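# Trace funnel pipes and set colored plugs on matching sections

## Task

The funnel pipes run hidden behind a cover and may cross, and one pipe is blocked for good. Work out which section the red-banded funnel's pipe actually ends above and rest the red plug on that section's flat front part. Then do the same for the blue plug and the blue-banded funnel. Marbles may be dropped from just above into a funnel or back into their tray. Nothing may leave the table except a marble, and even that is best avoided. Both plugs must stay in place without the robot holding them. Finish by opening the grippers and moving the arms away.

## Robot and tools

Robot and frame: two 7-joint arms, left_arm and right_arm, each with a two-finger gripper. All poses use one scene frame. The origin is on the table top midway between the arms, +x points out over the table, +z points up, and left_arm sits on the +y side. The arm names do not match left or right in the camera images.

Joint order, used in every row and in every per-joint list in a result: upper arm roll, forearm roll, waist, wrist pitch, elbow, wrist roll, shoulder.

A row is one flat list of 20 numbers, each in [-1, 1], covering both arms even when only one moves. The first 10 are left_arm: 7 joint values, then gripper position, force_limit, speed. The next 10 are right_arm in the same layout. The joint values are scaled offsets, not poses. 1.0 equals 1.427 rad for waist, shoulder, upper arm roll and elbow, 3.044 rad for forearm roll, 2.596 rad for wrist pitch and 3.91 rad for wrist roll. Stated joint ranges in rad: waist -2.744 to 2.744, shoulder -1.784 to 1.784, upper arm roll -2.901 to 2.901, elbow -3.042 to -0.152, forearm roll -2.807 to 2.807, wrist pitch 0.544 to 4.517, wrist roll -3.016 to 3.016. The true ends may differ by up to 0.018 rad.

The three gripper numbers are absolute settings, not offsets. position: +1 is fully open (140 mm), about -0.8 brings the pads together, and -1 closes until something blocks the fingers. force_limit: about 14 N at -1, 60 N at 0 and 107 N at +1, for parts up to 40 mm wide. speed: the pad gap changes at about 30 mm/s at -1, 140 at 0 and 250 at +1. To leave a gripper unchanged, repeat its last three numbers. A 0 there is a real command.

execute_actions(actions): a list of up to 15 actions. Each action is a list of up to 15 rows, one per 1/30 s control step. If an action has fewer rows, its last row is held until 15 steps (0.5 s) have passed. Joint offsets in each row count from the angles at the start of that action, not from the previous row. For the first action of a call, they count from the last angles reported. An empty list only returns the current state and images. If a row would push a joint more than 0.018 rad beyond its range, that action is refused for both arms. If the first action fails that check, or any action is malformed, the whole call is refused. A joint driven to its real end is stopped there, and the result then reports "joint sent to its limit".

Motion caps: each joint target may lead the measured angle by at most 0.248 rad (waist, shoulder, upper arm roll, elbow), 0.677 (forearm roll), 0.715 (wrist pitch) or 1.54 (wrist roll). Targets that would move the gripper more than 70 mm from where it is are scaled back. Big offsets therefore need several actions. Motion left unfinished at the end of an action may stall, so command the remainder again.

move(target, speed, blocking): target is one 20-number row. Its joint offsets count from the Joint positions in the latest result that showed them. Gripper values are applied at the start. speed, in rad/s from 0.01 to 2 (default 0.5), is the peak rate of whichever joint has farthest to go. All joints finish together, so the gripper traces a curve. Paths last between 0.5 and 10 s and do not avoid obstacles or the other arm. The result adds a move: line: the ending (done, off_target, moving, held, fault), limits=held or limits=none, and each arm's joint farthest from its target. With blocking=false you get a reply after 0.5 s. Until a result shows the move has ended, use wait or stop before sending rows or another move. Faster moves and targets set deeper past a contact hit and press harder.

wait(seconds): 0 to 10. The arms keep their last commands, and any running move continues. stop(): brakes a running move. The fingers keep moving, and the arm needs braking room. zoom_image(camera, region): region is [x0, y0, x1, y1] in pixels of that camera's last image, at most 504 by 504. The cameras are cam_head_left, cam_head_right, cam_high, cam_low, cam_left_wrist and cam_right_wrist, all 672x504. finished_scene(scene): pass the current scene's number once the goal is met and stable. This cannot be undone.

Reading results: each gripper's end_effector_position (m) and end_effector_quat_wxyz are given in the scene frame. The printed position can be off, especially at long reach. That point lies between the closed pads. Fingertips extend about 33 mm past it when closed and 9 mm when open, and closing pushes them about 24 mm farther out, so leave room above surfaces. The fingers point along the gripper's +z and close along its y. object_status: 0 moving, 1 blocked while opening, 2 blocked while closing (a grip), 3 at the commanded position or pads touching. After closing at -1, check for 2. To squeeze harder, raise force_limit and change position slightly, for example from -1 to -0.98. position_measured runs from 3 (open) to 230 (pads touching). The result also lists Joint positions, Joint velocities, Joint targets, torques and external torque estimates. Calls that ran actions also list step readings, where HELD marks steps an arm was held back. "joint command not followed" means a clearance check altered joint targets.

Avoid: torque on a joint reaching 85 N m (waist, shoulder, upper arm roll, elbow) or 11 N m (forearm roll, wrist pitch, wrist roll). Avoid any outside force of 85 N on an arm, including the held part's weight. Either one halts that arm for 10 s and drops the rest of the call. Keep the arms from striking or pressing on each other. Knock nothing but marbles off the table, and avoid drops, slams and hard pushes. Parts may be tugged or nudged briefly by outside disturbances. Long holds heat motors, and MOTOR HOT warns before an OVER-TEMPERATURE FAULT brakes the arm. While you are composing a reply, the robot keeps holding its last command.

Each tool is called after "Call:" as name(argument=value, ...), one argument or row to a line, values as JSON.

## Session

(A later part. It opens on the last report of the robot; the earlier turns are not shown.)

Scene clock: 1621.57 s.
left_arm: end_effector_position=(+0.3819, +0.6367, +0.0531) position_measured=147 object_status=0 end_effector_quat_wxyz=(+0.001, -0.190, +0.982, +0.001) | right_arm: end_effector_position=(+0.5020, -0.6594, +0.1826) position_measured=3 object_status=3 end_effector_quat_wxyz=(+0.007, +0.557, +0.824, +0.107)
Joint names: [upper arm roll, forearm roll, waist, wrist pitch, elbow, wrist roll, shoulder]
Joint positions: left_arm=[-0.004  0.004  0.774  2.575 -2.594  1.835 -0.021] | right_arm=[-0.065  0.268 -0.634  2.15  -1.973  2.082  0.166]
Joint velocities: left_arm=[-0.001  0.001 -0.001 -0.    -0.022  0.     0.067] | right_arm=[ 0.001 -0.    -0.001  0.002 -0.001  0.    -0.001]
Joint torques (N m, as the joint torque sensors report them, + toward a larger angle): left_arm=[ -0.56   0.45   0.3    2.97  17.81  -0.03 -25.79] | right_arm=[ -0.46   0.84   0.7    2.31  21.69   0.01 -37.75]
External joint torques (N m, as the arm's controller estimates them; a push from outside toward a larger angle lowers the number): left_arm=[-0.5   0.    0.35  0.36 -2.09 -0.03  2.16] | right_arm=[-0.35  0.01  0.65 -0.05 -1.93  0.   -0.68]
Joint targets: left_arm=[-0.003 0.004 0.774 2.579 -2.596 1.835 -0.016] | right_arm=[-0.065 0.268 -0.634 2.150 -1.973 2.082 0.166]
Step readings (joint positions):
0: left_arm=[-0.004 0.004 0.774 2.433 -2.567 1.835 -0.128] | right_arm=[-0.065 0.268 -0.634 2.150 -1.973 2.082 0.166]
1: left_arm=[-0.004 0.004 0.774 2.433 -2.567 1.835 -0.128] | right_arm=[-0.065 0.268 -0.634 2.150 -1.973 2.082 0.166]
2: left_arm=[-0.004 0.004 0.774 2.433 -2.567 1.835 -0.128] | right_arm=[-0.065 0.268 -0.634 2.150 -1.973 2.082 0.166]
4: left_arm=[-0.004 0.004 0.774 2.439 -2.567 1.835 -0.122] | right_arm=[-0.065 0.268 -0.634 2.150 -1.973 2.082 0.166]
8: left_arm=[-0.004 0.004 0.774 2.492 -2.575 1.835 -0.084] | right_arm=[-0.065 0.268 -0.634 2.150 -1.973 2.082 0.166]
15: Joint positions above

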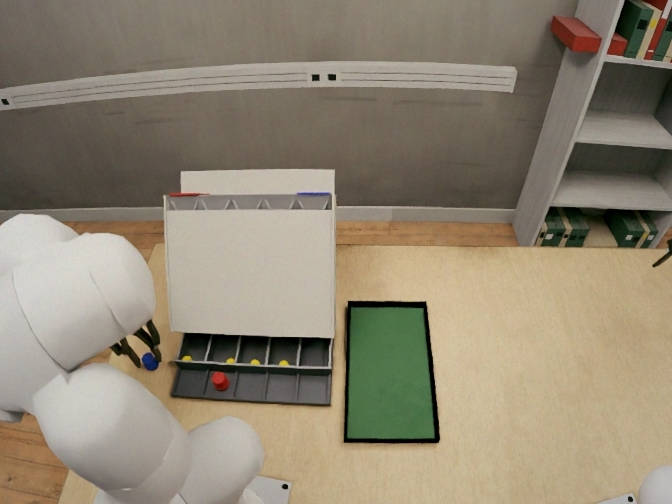

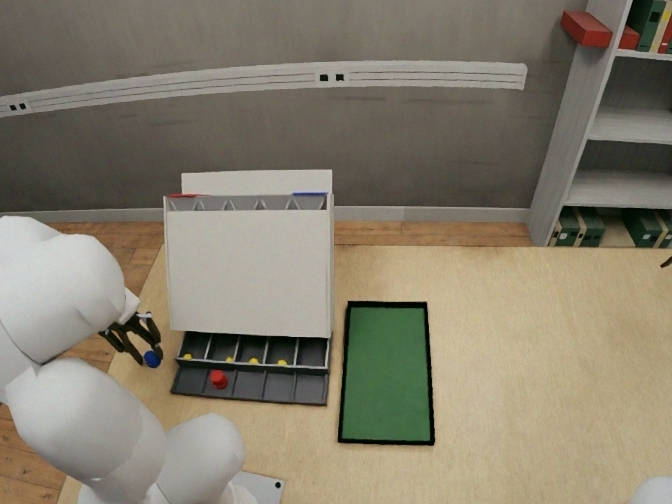

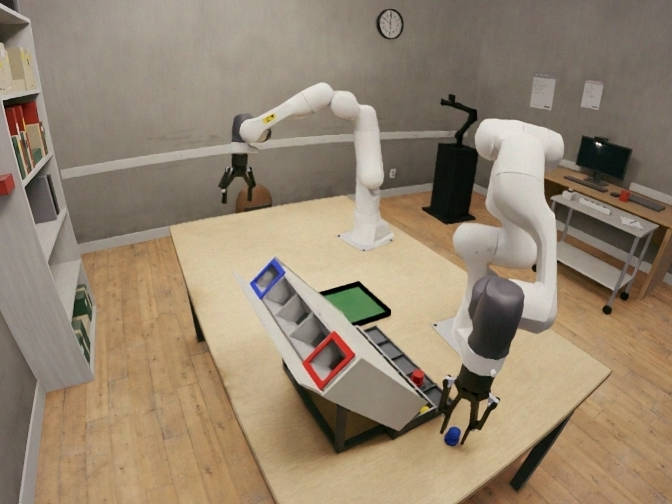

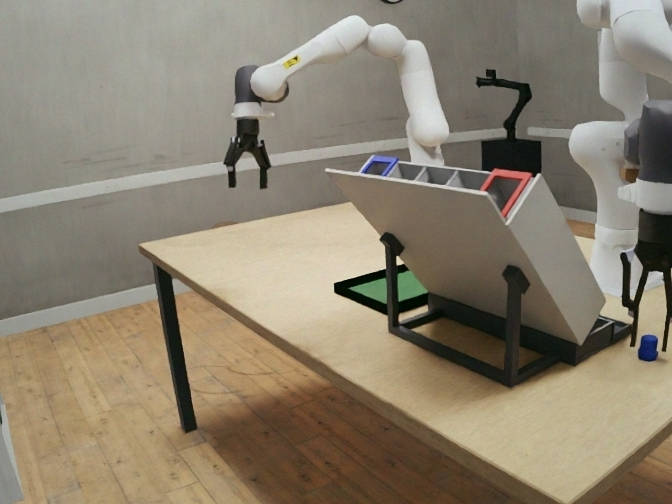

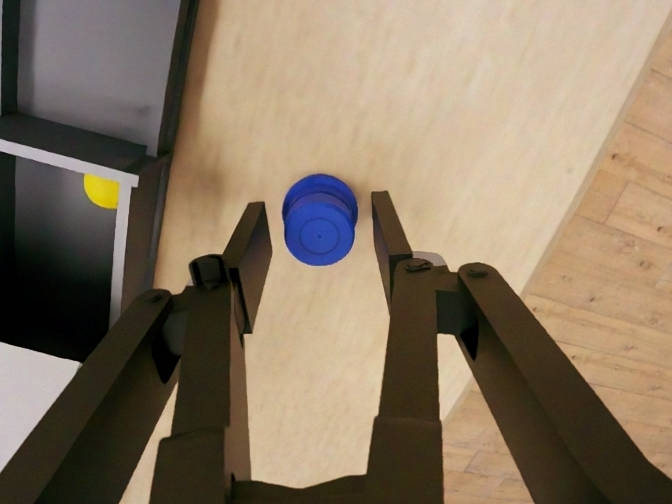

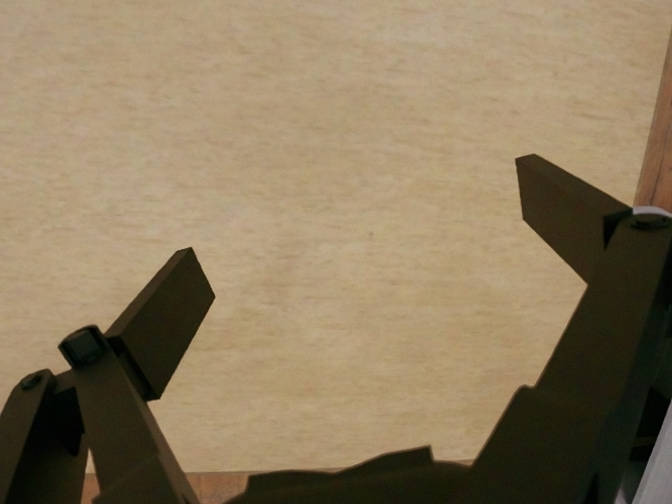

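Call:
execute_actions(
  actions=[],
)

Scene clock: 1624.00 s.
left_arm: end_effector_position=(+0.3813, +0.6363, +0.0521) position_measured=191 object_status=2 end_effector_quat_wxyz=(-0.000, -0.190, +0.982, +0.001) | right_arm: end_effector_position=(+0.5020, -0.6594, +0.1826) position_measured=3 object_status=3 end_effector_quat_wxyz=(+0.007, +0.557, +0.824, +0.107)
Joint names: [upper arm roll, forearm roll, waist, wrist pitch, elbow, wrist roll, shoulder]
Joint positions: left_arm=[-0.004  0.004  0.774  2.576 -2.594  1.835 -0.019] | right_arm=[-0.065  0.268 -0.634  2.15  -1.973  2.082  0.166]
Joint velocities: left_arm=[-0.003 -0.001  0.001 -0.001 -0.    -0.    -0.   ] | right_arm=[-0.001  0.     0.001 -0.    -0.001 -0.001  0.001]
Joint torques (N m, as the joint torque sensors report them, + toward a larger angle): left_arm=[ -0.48   0.35   0.55   2.82  18.49  -0.08 -25.21] | right_arm=[ -0.27   0.86   0.58   2.31  21.75   0.05 -37.51]
External joint torques (N m, as the arm's controller estimates them; a push from outside toward a larger angle lowers the number): left_arm=[-0.41 -0.1   0.61  0.4  -0.22 -0.08  0.67] | right_arm=[-0.12  0.03  0.57 -0.02 -1.71  0.04 -0.76]
Joint targets: left_arm=[-0.003 0.004 0.774 2.579 -2.596 1.835 -0.016] | right_arm=[-0.065 0.268 -0.634 2.150 -1.973 2.082 0.166]

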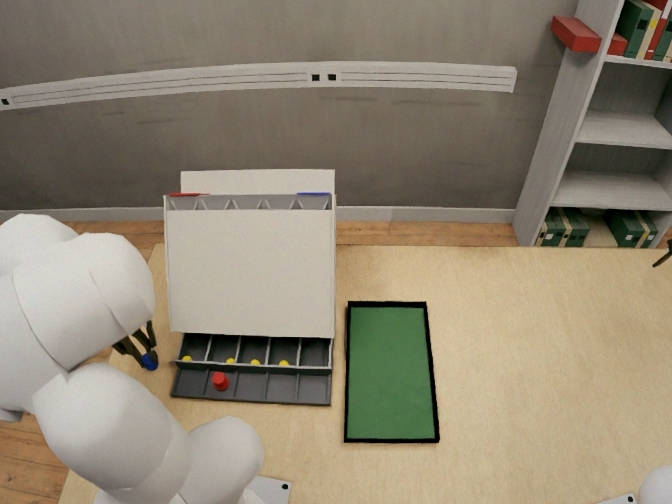

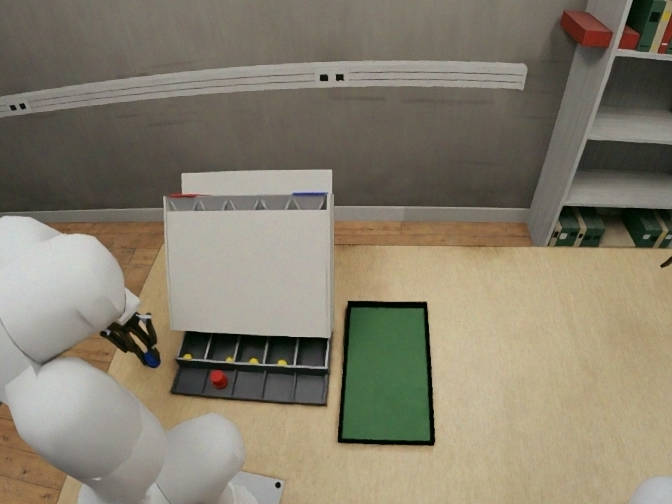

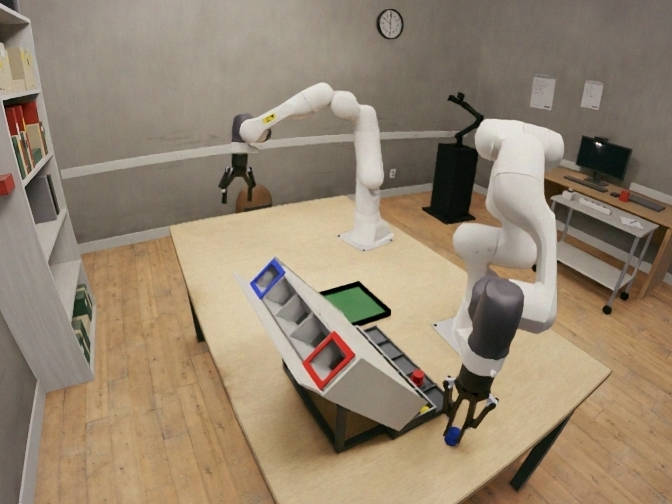

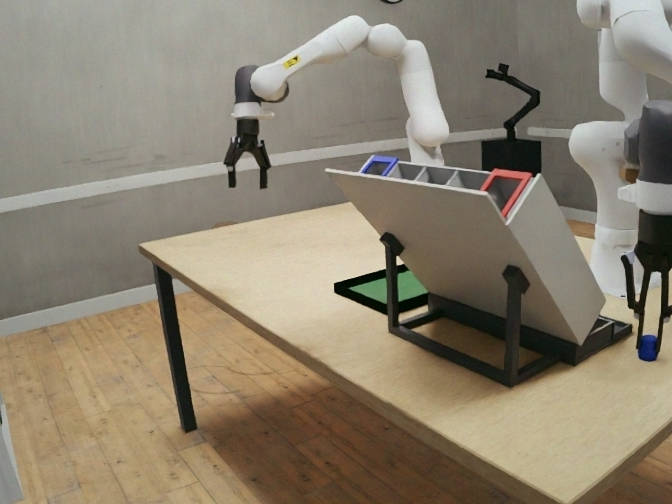

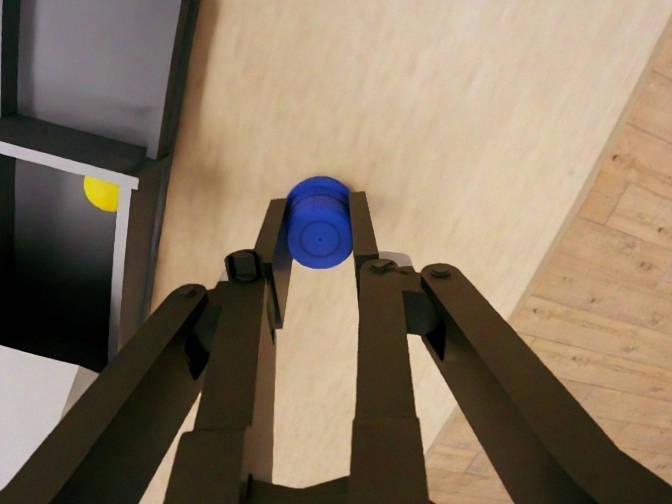

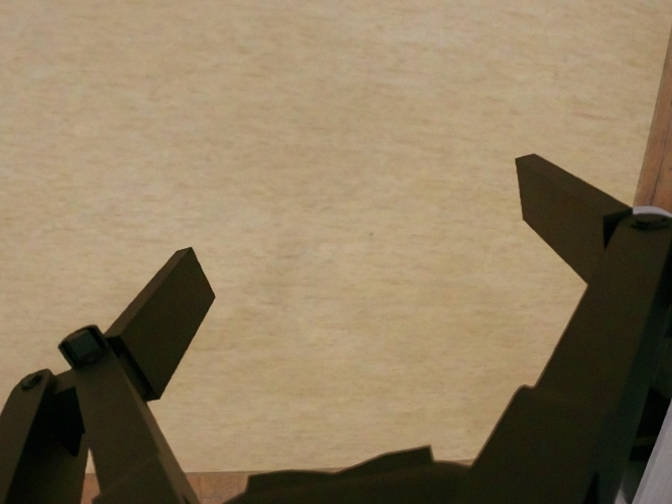

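Call:
execute_actions(
  actions=[
    [[0,0,0,0,0,0,-0.0025,-1,-0.1,0,0,0,0,0,0,0,0,1,0,0],[0,0,0,-0.002,-0.0014,0,-0.0099,-1,-0.1,0,0,0,0,0,0,0,0,1,0,0],[0,0,0,-0.0080,-0.0054,0,-0.0221,-1,-0.1,0,0,0,0,0,0,0,0,1,0,0],[0,0,0,-0.0208,-0.0120,0,-0.0386,-1,-0.1,0,0,0,0,0,0,0,0,1,0,0],[0,0,0,-0.0304,-0.0209,0,-0.0589,-1,-0.1,0,0,0,0,0,0,0,0,1,0,0],[0,0,-0.0002,-0.0408,-0.0319,0,-0.0825,-1,-0.1,0,0,0,0,0,0,0,0,1,0,0],[0,0,-0.0020,-0.0509,-0.0447,-0.0022,-0.1085,-1,-0.1,0,0,0,0,0,0,0,0,1,0,0],[0,0,-0.0067,-0.0608,-0.0588,-0.0068,-0.1363,-1,-0.1,0,0,0,0,0,0,0,0,1,0,0],[0,0,-0.0155,-0.0699,-0.0738,-0.0117,-0.1649,-1,-0.1,0,0,0,0,0,0,0,0,1,0,0],[0,0,-0.0292,-0.0785,-0.0893,-0.0170,-0.1936,-1,-0.1,0,0,0,0,0,0,0,0,1,0,0],[0,0,-0.0479,-0.0858,-0.1048,-0.0227,-0.2213,-1,-0.1,0,0,0,0,0,0,0,0,1,0,0],[0,0,-0.0715,-0.0919,-0.1199,-0.0286,-0.2474,-1,-0.1,0,0,0,0,0,0,0,0,1,0,0],[0,0,-0.0991,-0.0963,-0.1340,-0.0347,-0.2709,-1,-0.1,0,0,0,0,0,0,0,0,1,0,0],[0,0,-0.1297,-0.0990,-0.1467,-0.0410,-0.2913,-1,-0.1,0,0,0,0,0,0,0,0,1,0,0],[0,0,-0.1619,-0.1002,-0.1577,-0.0474,-0.3078,-1,-0.1,0,0,0,0,0,0,0,0,1,0,0]],
    [[0,0,-0.0971,-0.0227,-0.0384,-0.0370,-0.0571,-1,-0.1,0,0,0,0,0,0,0,0,1,0,0],[0,0,-0.1295,-0.0187,-0.0450,-0.0435,-0.0646,-1,-0.1,0,0,0,0,0,0,0,0,1,0,0],[0,0,-0.1619,-0.0145,-0.0490,-0.0500,-0.0671,-1,-0.1,0,0,0,0,0,0,0,0,1,0,0],[0,0,-0.1943,-0.0114,-0.0504,-0.0564,-0.0671,-1,-0.1,0,0,0,0,0,0,0,0,1,0,0],[0,0,-0.2267,-0.0094,-0.0504,-0.0628,-0.0671,-1,-0.1,0,0,0,0,0,0,0,0,1,0,0],[0,0,-0.2590,-0.0094,-0.0504,-0.0689,-0.0671,-1,-0.1,0,0,0,0,0,0,0,0,1,0,0],[0,0,-0.2914,-0.0094,-0.0504,-0.0748,-0.0671,-1,-0.1,0,0,0,0,0,0,0,0,1,0,0],[0,0,-0.3238,-0.0094,-0.0504,-0.0805,-0.0671,-1,-0.1,0,0,0,0,0,0,0,0,1,0,0],[0,0,-0.3562,-0.0094,-0.0504,-0.0858,-0.0671,-1,-0.1,0,0,0,0,0,0,0,0,1,0,0],[0,0,-0.3886,-0.0094,-0.0504,-0.0908,-0.0671,-1,-0.1,0,0,0,0,0,0,0,0,1,0,0],[0,0,-0.4210,-0.0094,-0.0504,-0.0955,-0.0671,-1,-0.1,0,0,0,0,0,0,0,0,1,0,0],[0,0,-0.4533,-0.0094,-0.0504,-0.0997,-0.0671,-1,-0.1,0,0,0,0,0,0,0,0,1,0,0],[0,0,-0.4857,-0.0094,-0.0504,-0.1035,-0.0671,-1,-0.1,0,0,0,0,0,0,0,0,1,0,0],[0,0,-0.5181,-0.0094,-0.0504,-0.1068,-0.0671,-1,-0.1,0,0,0,0,0,0,0,0,1,0,0],[0,0,-0.5503,-0.0094,-0.0508,-0.1095,-0.0656,-1,-0.1,0,0,0,0,0,0,0,0,1,0,0]],
    [[0,0,-0.1023,0.0012,-0.0032,-0.0423,0.0043,-1,-0.1,0,0,0,0,0,0,0,0,1,0,0],[0,0,-0.1299,0.0062,-0.0053,-0.0441,0.0114,-1,-0.1,0,0,0,0,0,0,0,0,1,0,0],[0,0,-0.1535,0.0192,-0.0081,-0.0452,0.0208,-1,-0.1,0,0,0,0,0,0,0,0,1,0,0],[0,0,-0.1722,0.0334,-0.0114,-0.0458,0.0321,-1,-0.1,0,0,0,0,0,0,0,0,1,0,0],[0,0,-0.1859,0.0481,-0.0152,-0.0459,0.0447,-1,-0.1,0,0,0,0,0,0,0,0,1,0,0],[0,0,-0.1947,0.0625,-0.0191,-0.0453,0.0579,-1,-0.1,0,0,0,0,0,0,0,0,1,0,0],[0,0,-0.1994,0.0759,-0.0230,-0.0442,0.0711,-1,-0.1,0,0,0,0,0,0,0,0,1,0,0],[0,0,-0.2012,0.0876,-0.0268,-0.0426,0.0837,-1,-0.1,0,0,0,0,0,0,0,0,1,0,0],[0,0,-0.2014,0.0970,-0.0301,-0.0404,0.0950,-1,-0.1,0,0,0,0,0,0,0,0,1,0,0],[0,0,-0.2014,0.1037,-0.0329,-0.0377,0.1044,-1,-0.1,0,0,0,0,0,0,0,0,1,0,0],[0,0,-0.2014,0.1074,-0.0350,-0.0345,0.1115,-1,-0.1,0,0,0,0,0,0,0,0,1,0,0],[0,0,-0.2014,0.1078,-0.0363,-0.0307,0.1159,-1,-0.1,0,0,0,0,0,0,0,0,1,0,0],[0,0,-0.2014,0.1049,-0.0368,-0.0288,0.1174,-1,-0.1,0,0,0,0,0,0,0,0,1,0,0],[0,0,-0.2014,0.0988,-0.0368,-0.0288,0.1174,-1,-0.1,0,0,0,0,0,0,0,0,1,0,0],[0,0,-0.2014,0.0857,-0.0368,-0.0288,0.1174,-1,-0.1,0,0,0,0,0,0,0,0,1,0,0]],
  ],
)

Scene clock: 1720.30 s.
left_arm: end_effector_position=(+0.3415, +0.2167, +0.0634) position_measured=191 object_status=2 end_effector_quat_wxyz=(+0.005, +0.138, +0.990, -0.000) | right_arm: end_effector_position=(+0.5020, -0.6594, +0.1826) position_measured=3 object_status=3 end_effector_quat_wxyz=(+0.007, +0.557, +0.824, +0.107)
Joint names: [upper arm roll, forearm roll, waist, wrist pitch, elbow, wrist roll, shoulder]
Joint positions: left_arm=[-0.002  0.004 -0.337  2.578 -2.893  1.386 -0.325] | right_arm=[-0.065  0.268 -0.634  2.15  -1.973  2.082  0.166]
Joint velocities: left_arm=[ 0.007 -0.001 -0.012  0.001 -0.027 -0.001  0.086] | right_arm=[ 0.    -0.002 -0.001 -0.    -0.    -0.001 -0.001]
Joint torques (N m, as the joint torque sensors report them, + toward a larger angle): left_arm=[  0.02   0.47  -1.44   3.06  20.24  -0.06 -17.07] | right_arm=[ -0.22   0.86   0.55   2.33  22.02   0.05 -37.73]
External joint torques (N m, as the arm's controller estimates them; a push from outside toward a larger angle lowers the number): left_arm=[ 0.25  0.05 -1.51  0.38  0.23 -0.06 -0.01] | right_arm=[-0.07  0.03  0.54 -0.02 -1.54  0.04 -0.79]
External joint torques at the end of the 1st action: left_arm=[-0.28 -0.12 -0.43 -0.4  -0.24 -0.31 -1.51] | right_arm=[ 0.16  0.01  0.83 -0.05 -1.55  0.04 -0.3 ]
External joint torques at the end of the 2nd action: left_arm=[-0.23 -0.09 -1.33 -0.2  -1.46 -0.19 -0.76] | right_arm=[-0.04  0.01  0.63 -0.05 -1.88  0.05 -0.58]
Joint targets: left_arm=[0.000 0.004 -0.340 2.582 -2.896 1.386 -0.319] | right_arm=[-0.065 0.268 -0.634 2.150 -1.973 2.082 0.166]
Step readings (joint positions; steps 1 to 15: 1st action; 16 to 30: 2nd action; 31 to 45: 3rd action):
0: left_arm=[-0.004 0.004 0.774 2.576 -2.594 1.835 -0.019] | right_arm=[-0.065 0.268 -0.634 2.150 -1.973 2.082 0.166]
1: left_arm=[-0.004 0.004 0.774 2.576 -2.594 1.835 -0.019] | right_arm=[-0.065 0.268 -0.634 2.150 -1.973 2.082 0.166]
2: left_arm=[-0.004 0.004 0.774 2.575 -2.595 1.835 -0.020] | right_arm=[-0.065 0.268 -0.634 2.150 -1.973 2.082 0.166]
4: left_arm=[-0.004 0.004 0.774 2.564 -2.601 1.835 -0.037] | right_arm=[-0.065 0.268 -0.634 2.150 -1.973 2.082 0.166]
8: left_arm=[-0.003 0.004 0.773 2.505 -2.643 1.832 -0.135] | right_arm=[-0.065 0.268 -0.634 2.150 -1.973 2.082 0.166]
15: left_arm=[0.001 0.004 0.630 2.382 -2.775 1.771 -0.393] | right_arm=[-0.065 0.268 -0.634 2.150 -1.973 2.082 0.166]
16: left_arm=[0.001 0.004 0.588 2.371 -2.791 1.757 -0.421] | right_arm=[-0.065 0.268 -0.634 2.150 -1.973 2.082 0.166]
17: left_arm=[0.001 0.004 0.544 2.364 -2.805 1.741 -0.444] | right_arm=[-0.065 0.268 -0.634 2.150 -1.973 2.082 0.166]
19: left_arm=[0.000 0.004 0.454 2.360 -2.825 1.707 -0.471] | right_arm=[-0.065 0.268 -0.634 2.150 -1.973 2.082 0.166]
23: left_arm=[0.000 0.004 0.270 2.359 -2.840 1.632 -0.484] | right_arm=[-0.065 0.268 -0.634 2.150 -1.973 2.082 0.166]
30: left_arm=[0.000 0.004 -0.053 2.359 -2.843 1.499 -0.486] | right_arm=[-0.065 0.268 -0.634 2.150 -1.973 2.082 0.166]
31: left_arm=[0.000 0.004 -0.099 2.360 -2.843 1.482 -0.486] | right_arm=[-0.065 0.268 -0.634 2.150 -1.973 2.082 0.166]
32: left_arm=[-0.000 0.004 -0.143 2.362 -2.843 1.466 -0.483] | right_arm=[-0.065 0.268 -0.634 2.150 -1.973 2.082 0.166]
34: left_arm=[-0.001 0.004 -0.221 2.383 -2.847 1.438 -0.469] | right_arm=[-0.065 0.268 -0.634 2.150 -1.973 2.082 0.166]
38: left_arm=[-0.003 0.004 -0.314 2.469 -2.865 1.399 -0.408] | right_arm=[-0.065 0.268 -0.634 2.150 -1.973 2.082 0.166]
45: Joint positions above

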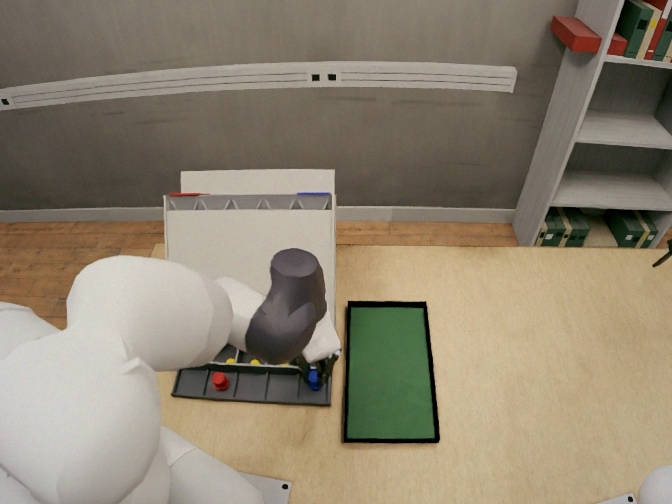

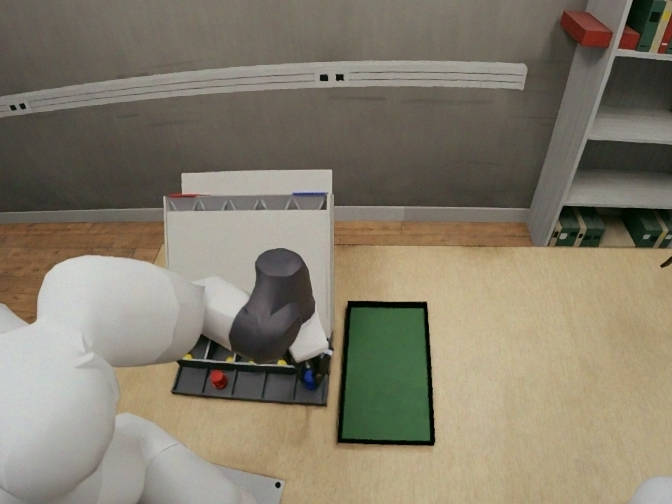

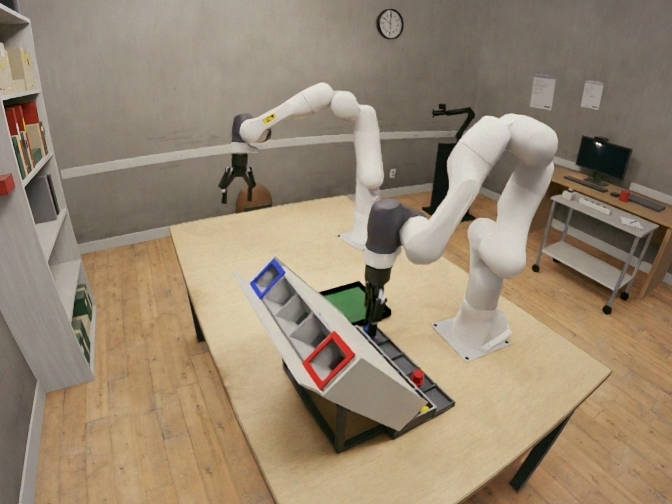

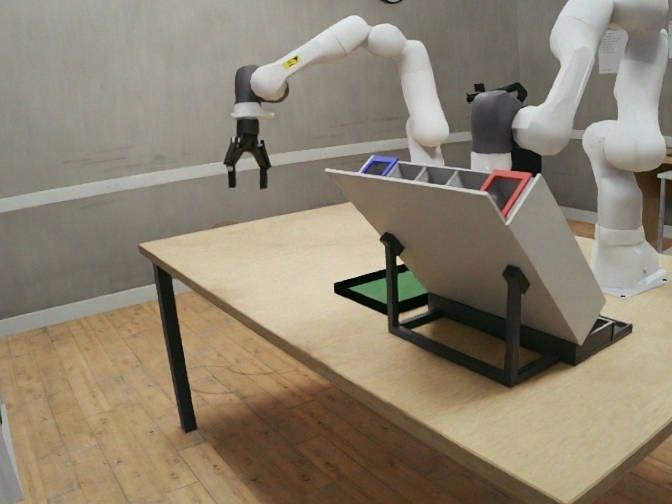

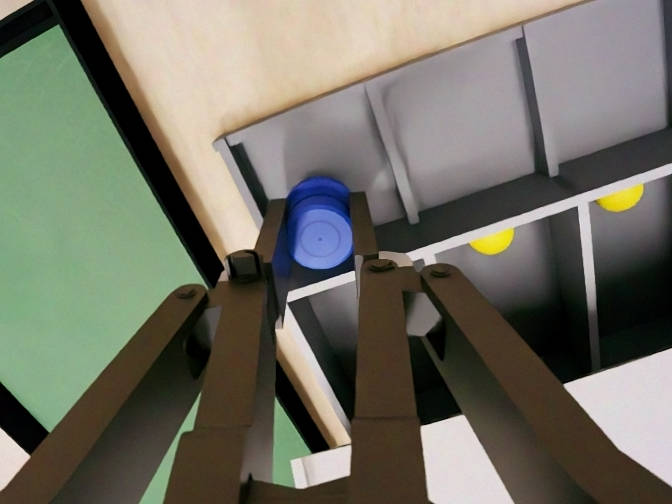

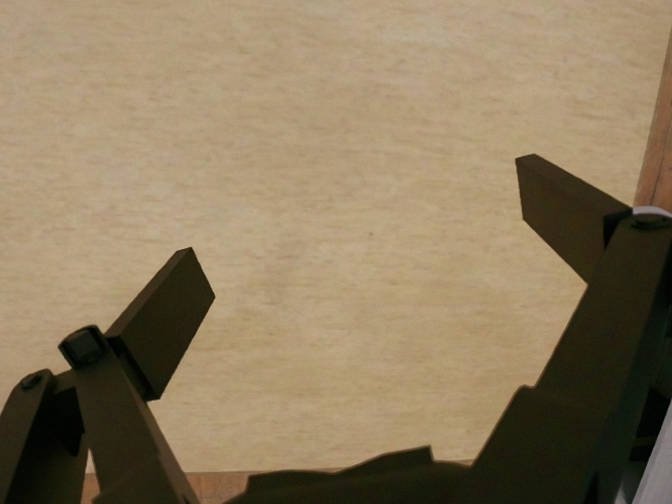

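Call:
execute_actions(
  actions=[],
)

Call:
zoom_image(
  camera="cam_left_wrist",
  region=[190, 60, 470, 320],
)

Scene clock: 1722.33 s.
left_arm: end_effector_position=(+0.3404, +0.2171, +0.0617) position_measured=191 object_status=2 end_effector_quat_wxyz=(+0.003, +0.138, +0.990, +0.000) | right_arm: end_effector_position=(+0.5020, -0.6594, +0.1826) position_measured=3 object_status=3 end_effector_quat_wxyz=(+0.007, +0.557, +0.824, +0.107)
Joint names: [upper arm roll, forearm roll, waist, wrist pitch, elbow, wrist roll, shoulder]
Joint positions: left_arm=[-0.001  0.004 -0.338  2.58  -2.894  1.386 -0.321] | right_arm=[-0.065  0.268 -0.634  2.15  -1.973  2.082  0.166]
Joint velocities: left_arm=[ 0.     0.001 -0.     0.001 -0.     0.001  0.   ] | right_arm=[-0.001 -0.    -0.001 -0.002 -0.002  0.    -0.002]
Joint torques (N m, as the joint torque sensors report them, + toward a larger angle): left_arm=[ -0.27   0.48  -1.56   2.61  18.    -0.09 -14.1 ] | right_arm=[ -0.1    0.81   0.53   2.29  22.06   0.05 -37.66]
External joint torques (N m, as the arm's controller estimates them; a push from outside toward a larger angle lowers the number): left_arm=[-0.06  0.05 -1.63  0.18 -0.75 -0.09  1.19] | right_arm=[ 0.01 -0.02  0.47 -0.05 -1.52  0.04 -0.68]
Joint targets: left_arm=[0.000 0.004 -0.340 2.582 -2.896 1.386 -0.319] | right_arm=[-0.065 0.268 -0.634 2.150 -1.973 2.082 0.166]

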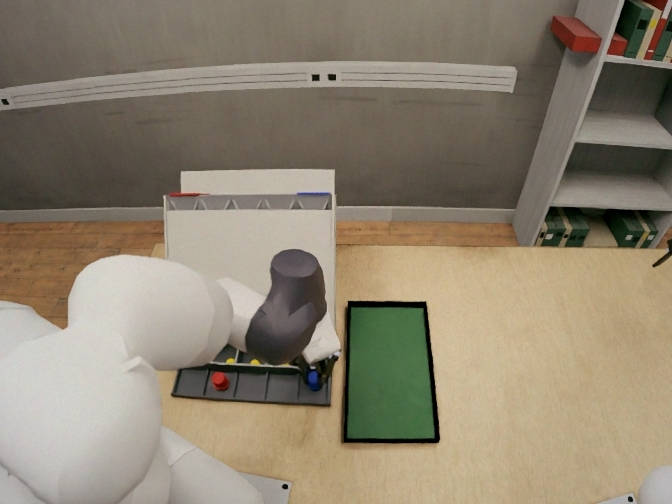

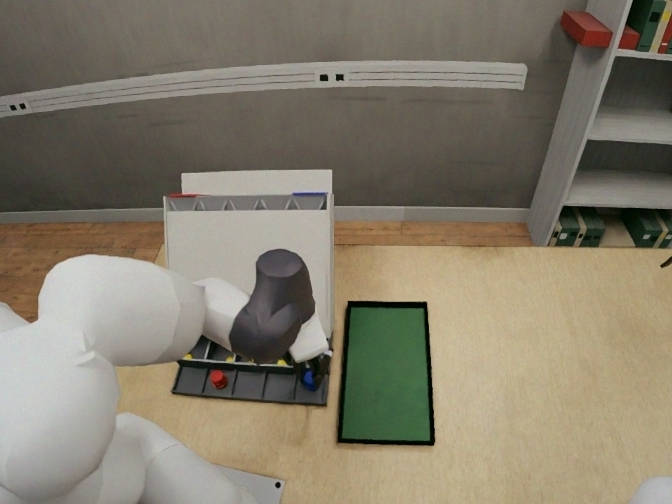

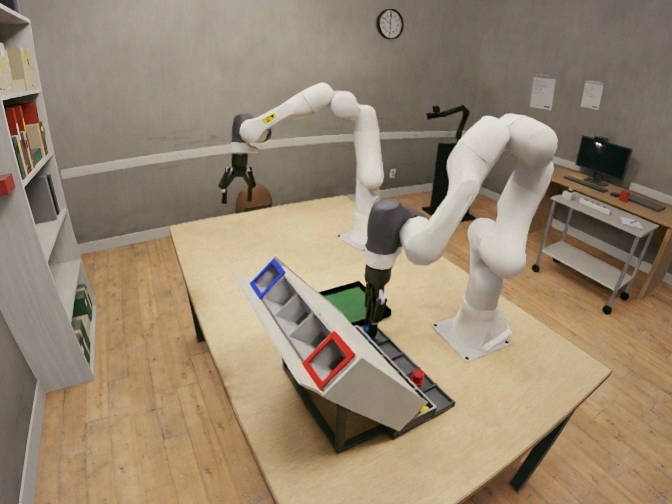

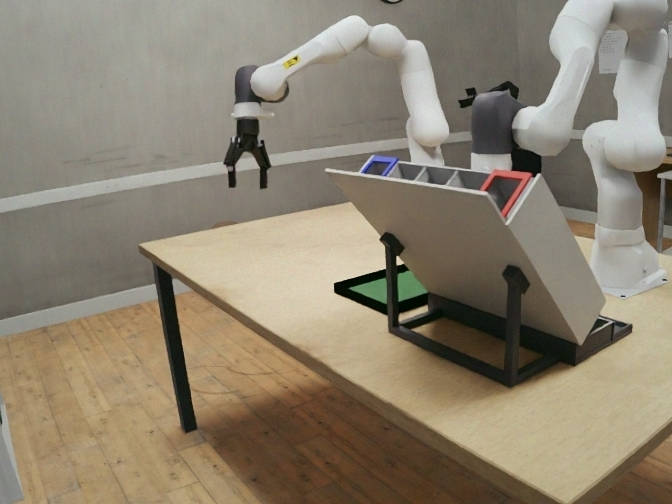

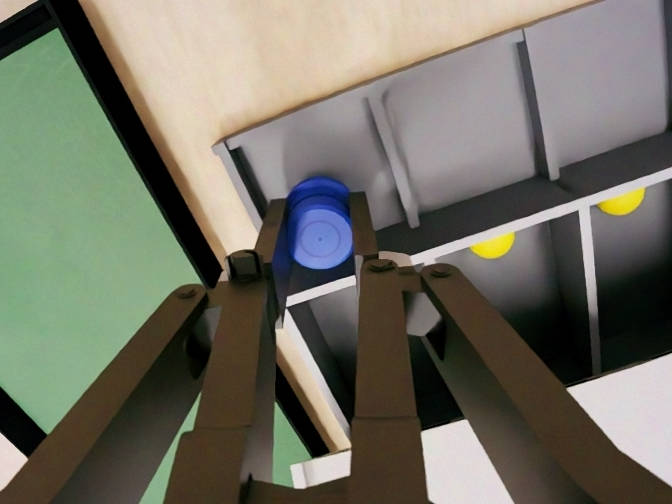

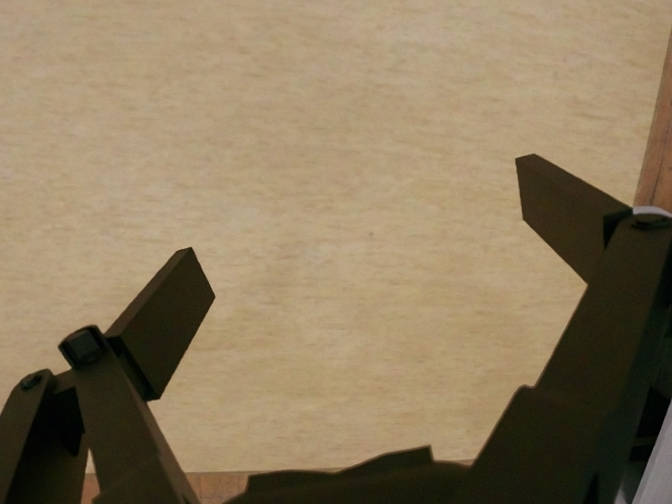

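Region (190, 60, 470, 320) of cam_left_wrist's 672x504 image, scaled by 1.800, with more detail than that image has; it fills the top 468 rows of this view, and the rest is white.

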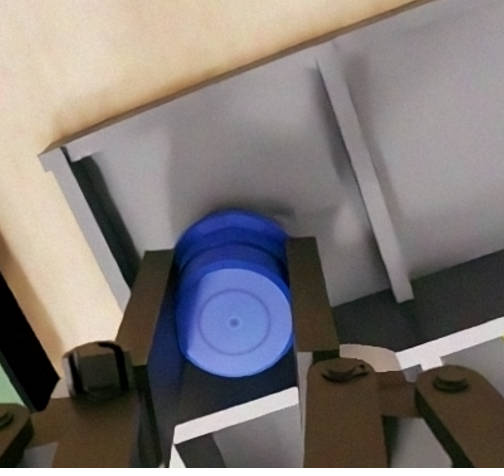

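Call:
execute_actions(
  actions=[
    [[0,0,0,0,-0.0028,0,0.0014,-1,-0.1,0,0,0,0,0,0,0,0,1,0,0],[0,0,0,0,-0.0060,0,0.0014,-1,-0.1,0,0,0,0,0,0,0,0,1,0,0],[0,0,0,0,-0.0084,0,0.0014,-1,-0.1,0,0,0,0,0,0,0,0,1,0,0],[0,0,0,0,-0.0098,0,0.0014,-1,-0.1,0,0,0,0,0,0,0,0,1,0,0],[0,0,0,0,-0.0098,0,0.0014,-1,-0.1,0,0,0,0,0,0,0,0,1,0,0],[0,0,0,0,-0.0098,0,0.0014,-1,-0.1,0,0,0,0,0,0,0,0,1,0,0],[0,0,0,0,-0.0098,0,0.0014,-0.1,-0.1,0.5,0,0,0,0,0,0,0,1,0,0],[0,0,0,0,-0.0098,0,0.0014,-0.1,-0.1,0.5,0,0,0,0,0,0,0,1,0,0],[0,0,0,0,-0.0098,0,-0.0018,-0.1,-0.1,0.5,0,0,0,0,0,0,0,1,0,0],[0,0,0,-0.0012,-0.0098,0,-0.0072,-0.1,-0.1,0.5,0,0,0,0,0,0,0,1,0,0],[0,0,0,-0.0049,-0.0098,0,-0.0160,-0.1,-0.1,0.5,0,0,0,0,0,0,0,1,0,0],[0,0,0,-0.0155,-0.0098,0,-0.0277,-0.1,-0.1,0.5,0,0,0,0,0,0,0,1,0,0],[0,0,0,-0.0270,-0.0098,0,-0.0420,-0.1,-0.1,0.5,0,0,0,0,0,0,0,1,0,0],[0,0,-0.0029,-0.0393,-0.0098,0,-0.0584,-0.1,-0.1,0.5,0,0,0,0,0,0,0,1,0,0],[0,0,-0.0115,-0.0517,-0.0098,0,-0.0762,-0.1,-0.1,0.5,0,0,0,0,0,0,0,1,0,0]],
    [[0,0,-0.0238,-0.0443,-0.001,0,-0.0547,-0.1,-0.1,0.5,0,0,0,0,0,0,0,1,0,0],[0,0,-0.0425,-0.0557,-0.001,0,-0.0731,-0.1,-0.1,0.5,0,0,0,0,0,0,0,1,0,0],[0,0,-0.0650,-0.0659,-0.001,0,-0.0909,-0.1,-0.1,0.5,0,0,0,0,0,0,0,1,0,0],[0,0,-0.0904,-0.0745,-0.001,0,-0.1072,-0.1,-0.1,0.5,0,0,0,0,0,0,0,1,0,0],[0,0,-0.1176,-0.0813,-0.001,0,-0.1216,-0.1,-0.1,0.5,0,0,0,0,0,0,0,1,0,0],[0,0,-0.1455,-0.0859,-0.001,0,-0.1333,-0.1,-0.1,0.5,0,0,0,0,0,0,0,1,0,0],[0,0,-0.1727,-0.0880,-0.001,0,-0.1420,-0.1,-0.1,0.5,0,0,0,0,0,0,0,1,0,0],[0,0,-0.1981,-0.0878,-0.001,0,-0.1474,-0.1,-0.1,0.5,0,0,0,0,0,0,0,1,0,0],[0,0,-0.2206,-0.0851,-0.001,0,-0.1493,-0.1,-0.1,0.5,0,0,0,0,0,0,0,1,0,0],[0,0,-0.2393,-0.0802,-0.001,0,-0.1493,-0.1,-0.1,0.5,0,0,0,0,0,0,0,1,0,0],[0,0,-0.2532,-0.0730,-0.001,0,-0.1493,-0.1,-0.1,0.5,0,0,0,0,0,0,0,1,0,0],[0,0,-0.2618,-0.0689,-0.001,0,-0.1493,-0.1,-0.1,0.5,0,0,0,0,0,0,0,1,0,0],[0,0,-0.2647,-0.0689,-0.001,0,-0.1493,-0.1,-0.1,0.5,0,0,0,0,0,0,0,1,0,0],[0,0,-0.2647,-0.0689,-0.001,0,-0.1493,-0.1,-0.1,0.5,0,0,0,0,0,0,0,1,0,0],[0,0,-0.2647,-0.0689,-0.001,0,-0.1493,-0.1,-0.1,0.5,0,0,0,0,0,0,0,1,0,0]],
  ],
)

Scene clock: 1776.90 s.
left_arm: end_effector_position=(+0.2545, +0.1283, +0.1256) position_measured=141 object_status=3 end_effector_quat_wxyz=(+0.015, +0.316, +0.948, -0.006) | right_arm: end_effector_position=(+0.5020, -0.6594, +0.1826) position_measured=3 object_status=3 end_effector_quat_wxyz=(+0.007, +0.557, +0.824, +0.107)
Joint names: [upper arm roll, forearm roll, waist, wrist pitch, elbow, wrist roll, shoulder]
Joint positions: left_arm=[-0.002  0.004 -0.704  2.351 -2.908  1.386 -0.59 ] | right_arm=[-0.065  0.268 -0.634  2.15  -1.973  2.082  0.166]
Joint velocities: left_arm=[-0.001  0.002 -0.181  0.001  0.002 -0.001 -0.007] | right_arm=[-0.    -0.     0.001 -0.001  0.001 -0.002 -0.   ]
Joint torques (N m, as the joint torque sensors report them, + toward a larger angle): left_arm=[  0.53   0.54   1.32   2.5   21.02  -0.03 -10.96] | right_arm=[ -0.44   0.84   0.75   2.34  22.11   0.09 -37.58]
External joint torques (N m, as the arm's controller estimates them; a push from outside toward a larger angle lowers the number): left_arm=[-0.47 -0.01 -0.27  0.03 -0.84 -0.03 -1.83] | right_arm=[-0.26  0.01  0.77 -0.01 -1.52  0.08 -0.58]
External joint torques at the end of the 1st action: left_arm=[-0.14 -0.08 -0.33 -0.53 -1.28  0.   -1.38] | right_arm=[ 0.1   0.07  0.32 -0.05 -1.77  0.05 -0.52]
Joint targets: left_arm=[-0.000 0.004 -0.719 2.351 -2.909 1.386 -0.593] | right_arm=[-0.065 0.268 -0.634 2.150 -1.973 2.082 0.166]
Step readings (joint positions; steps 1 to 15: 1st action; 16 to 30: 2nd action):
0: left_arm=[-0.001 0.004 -0.338 2.580 -2.894 1.386 -0.321] | right_arm=[-0.065 0.268 -0.634 2.150 -1.973 2.082 0.166]
1: left_arm=[-0.001 0.004 -0.338 2.580 -2.894 1.386 -0.321] | right_arm=[-0.065 0.268 -0.634 2.150 -1.973 2.082 0.166]
2: left_arm=[-0.001 0.004 -0.338 2.580 -2.895 1.386 -0.321] | right_arm=[-0.065 0.268 -0.634 2.150 -1.973 2.082 0.166]
4: left_arm=[-0.001 0.004 -0.338 2.580 -2.900 1.386 -0.321] | right_arm=[-0.065 0.268 -0.634 2.150 -1.973 2.082 0.166]
8: left_arm=[-0.001 0.004 -0.338 2.580 -2.905 1.386 -0.321] | right_arm=[-0.065 0.268 -0.634 2.150 -1.973 2.082 0.166]
15: left_arm=[-0.000 0.004 -0.341 2.530 -2.908 1.386 -0.380] | right_arm=[-0.065 0.268 -0.634 2.150 -1.973 2.082 0.166]
16: left_arm=[0.001 0.004 -0.349 2.510 -2.908 1.386 -0.402] | right_arm=[-0.065 0.268 -0.634 2.150 -1.973 2.082 0.166]
17: left_arm=[0.002 0.004 -0.363 2.488 -2.908 1.386 -0.427] | right_arm=[-0.065 0.268 -0.634 2.150 -1.973 2.082 0.166]
19: left_arm=[0.003 0.004 -0.407 2.444 -2.908 1.386 -0.477] | right_arm=[-0.065 0.268 -0.634 2.150 -1.973 2.082 0.166]
23: left_arm=[0.001 0.004 -0.543 2.370 -2.908 1.386 -0.560] | right_arm=[-0.065 0.268 -0.634 2.150 -1.973 2.082 0.166]
30: Joint positions above

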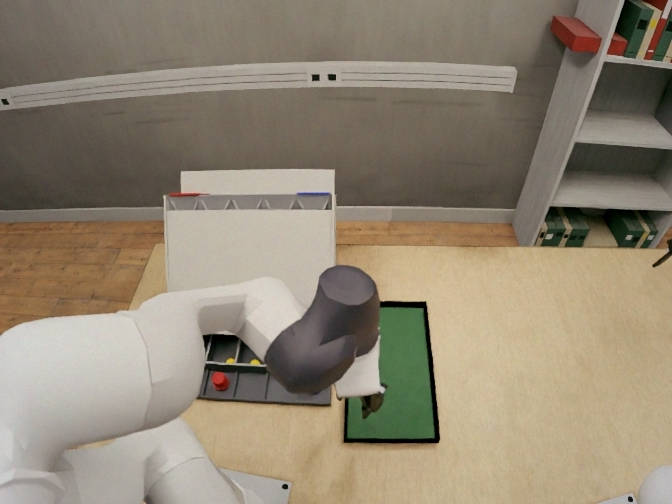

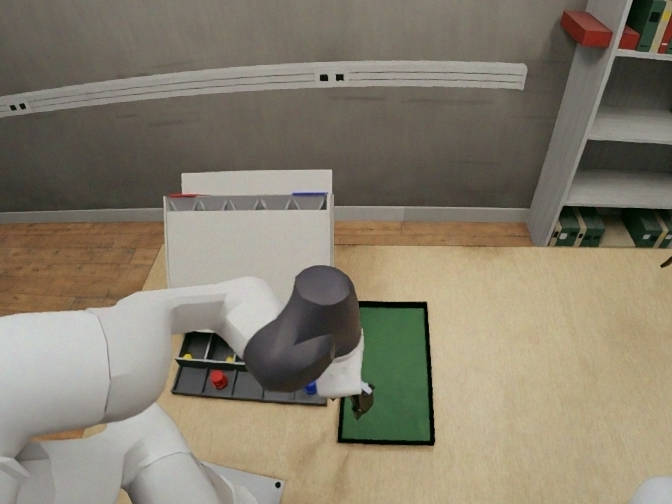

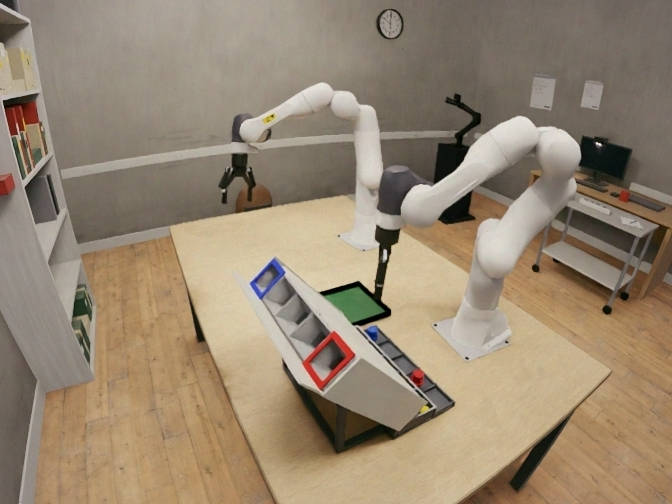

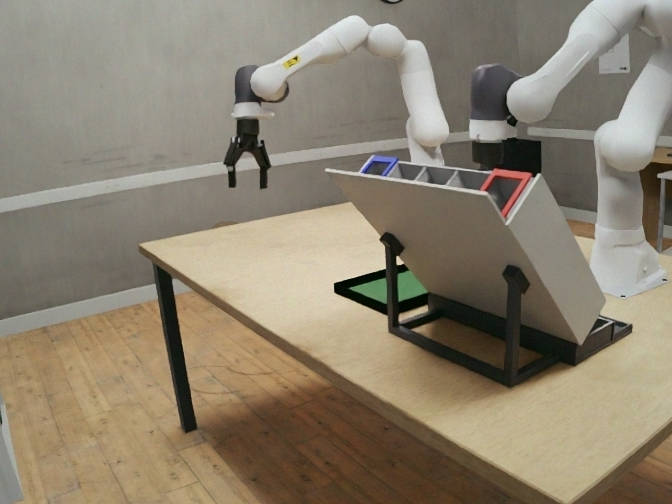

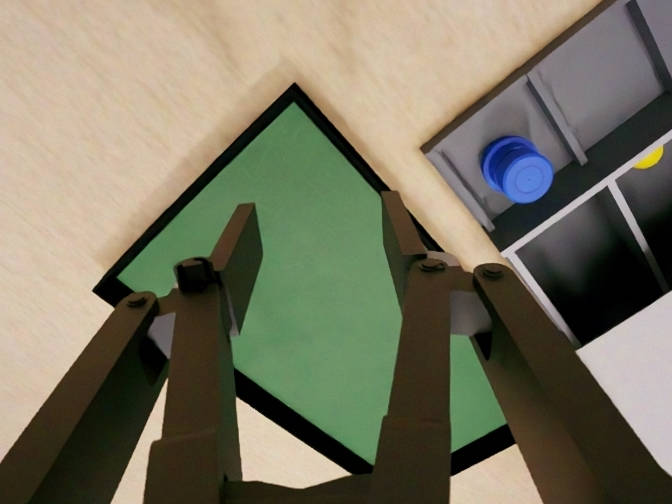

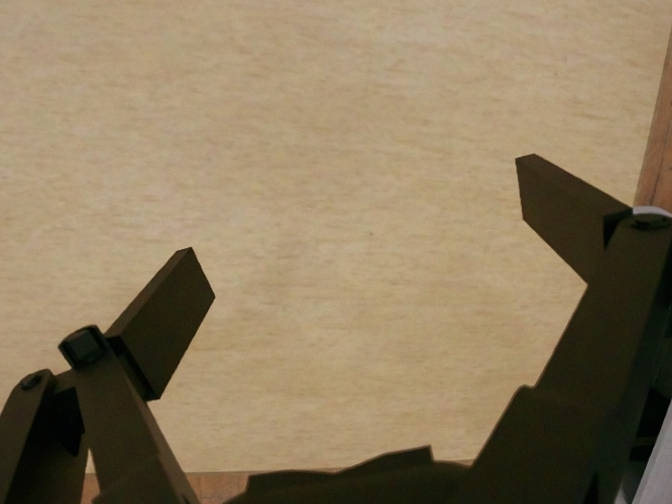

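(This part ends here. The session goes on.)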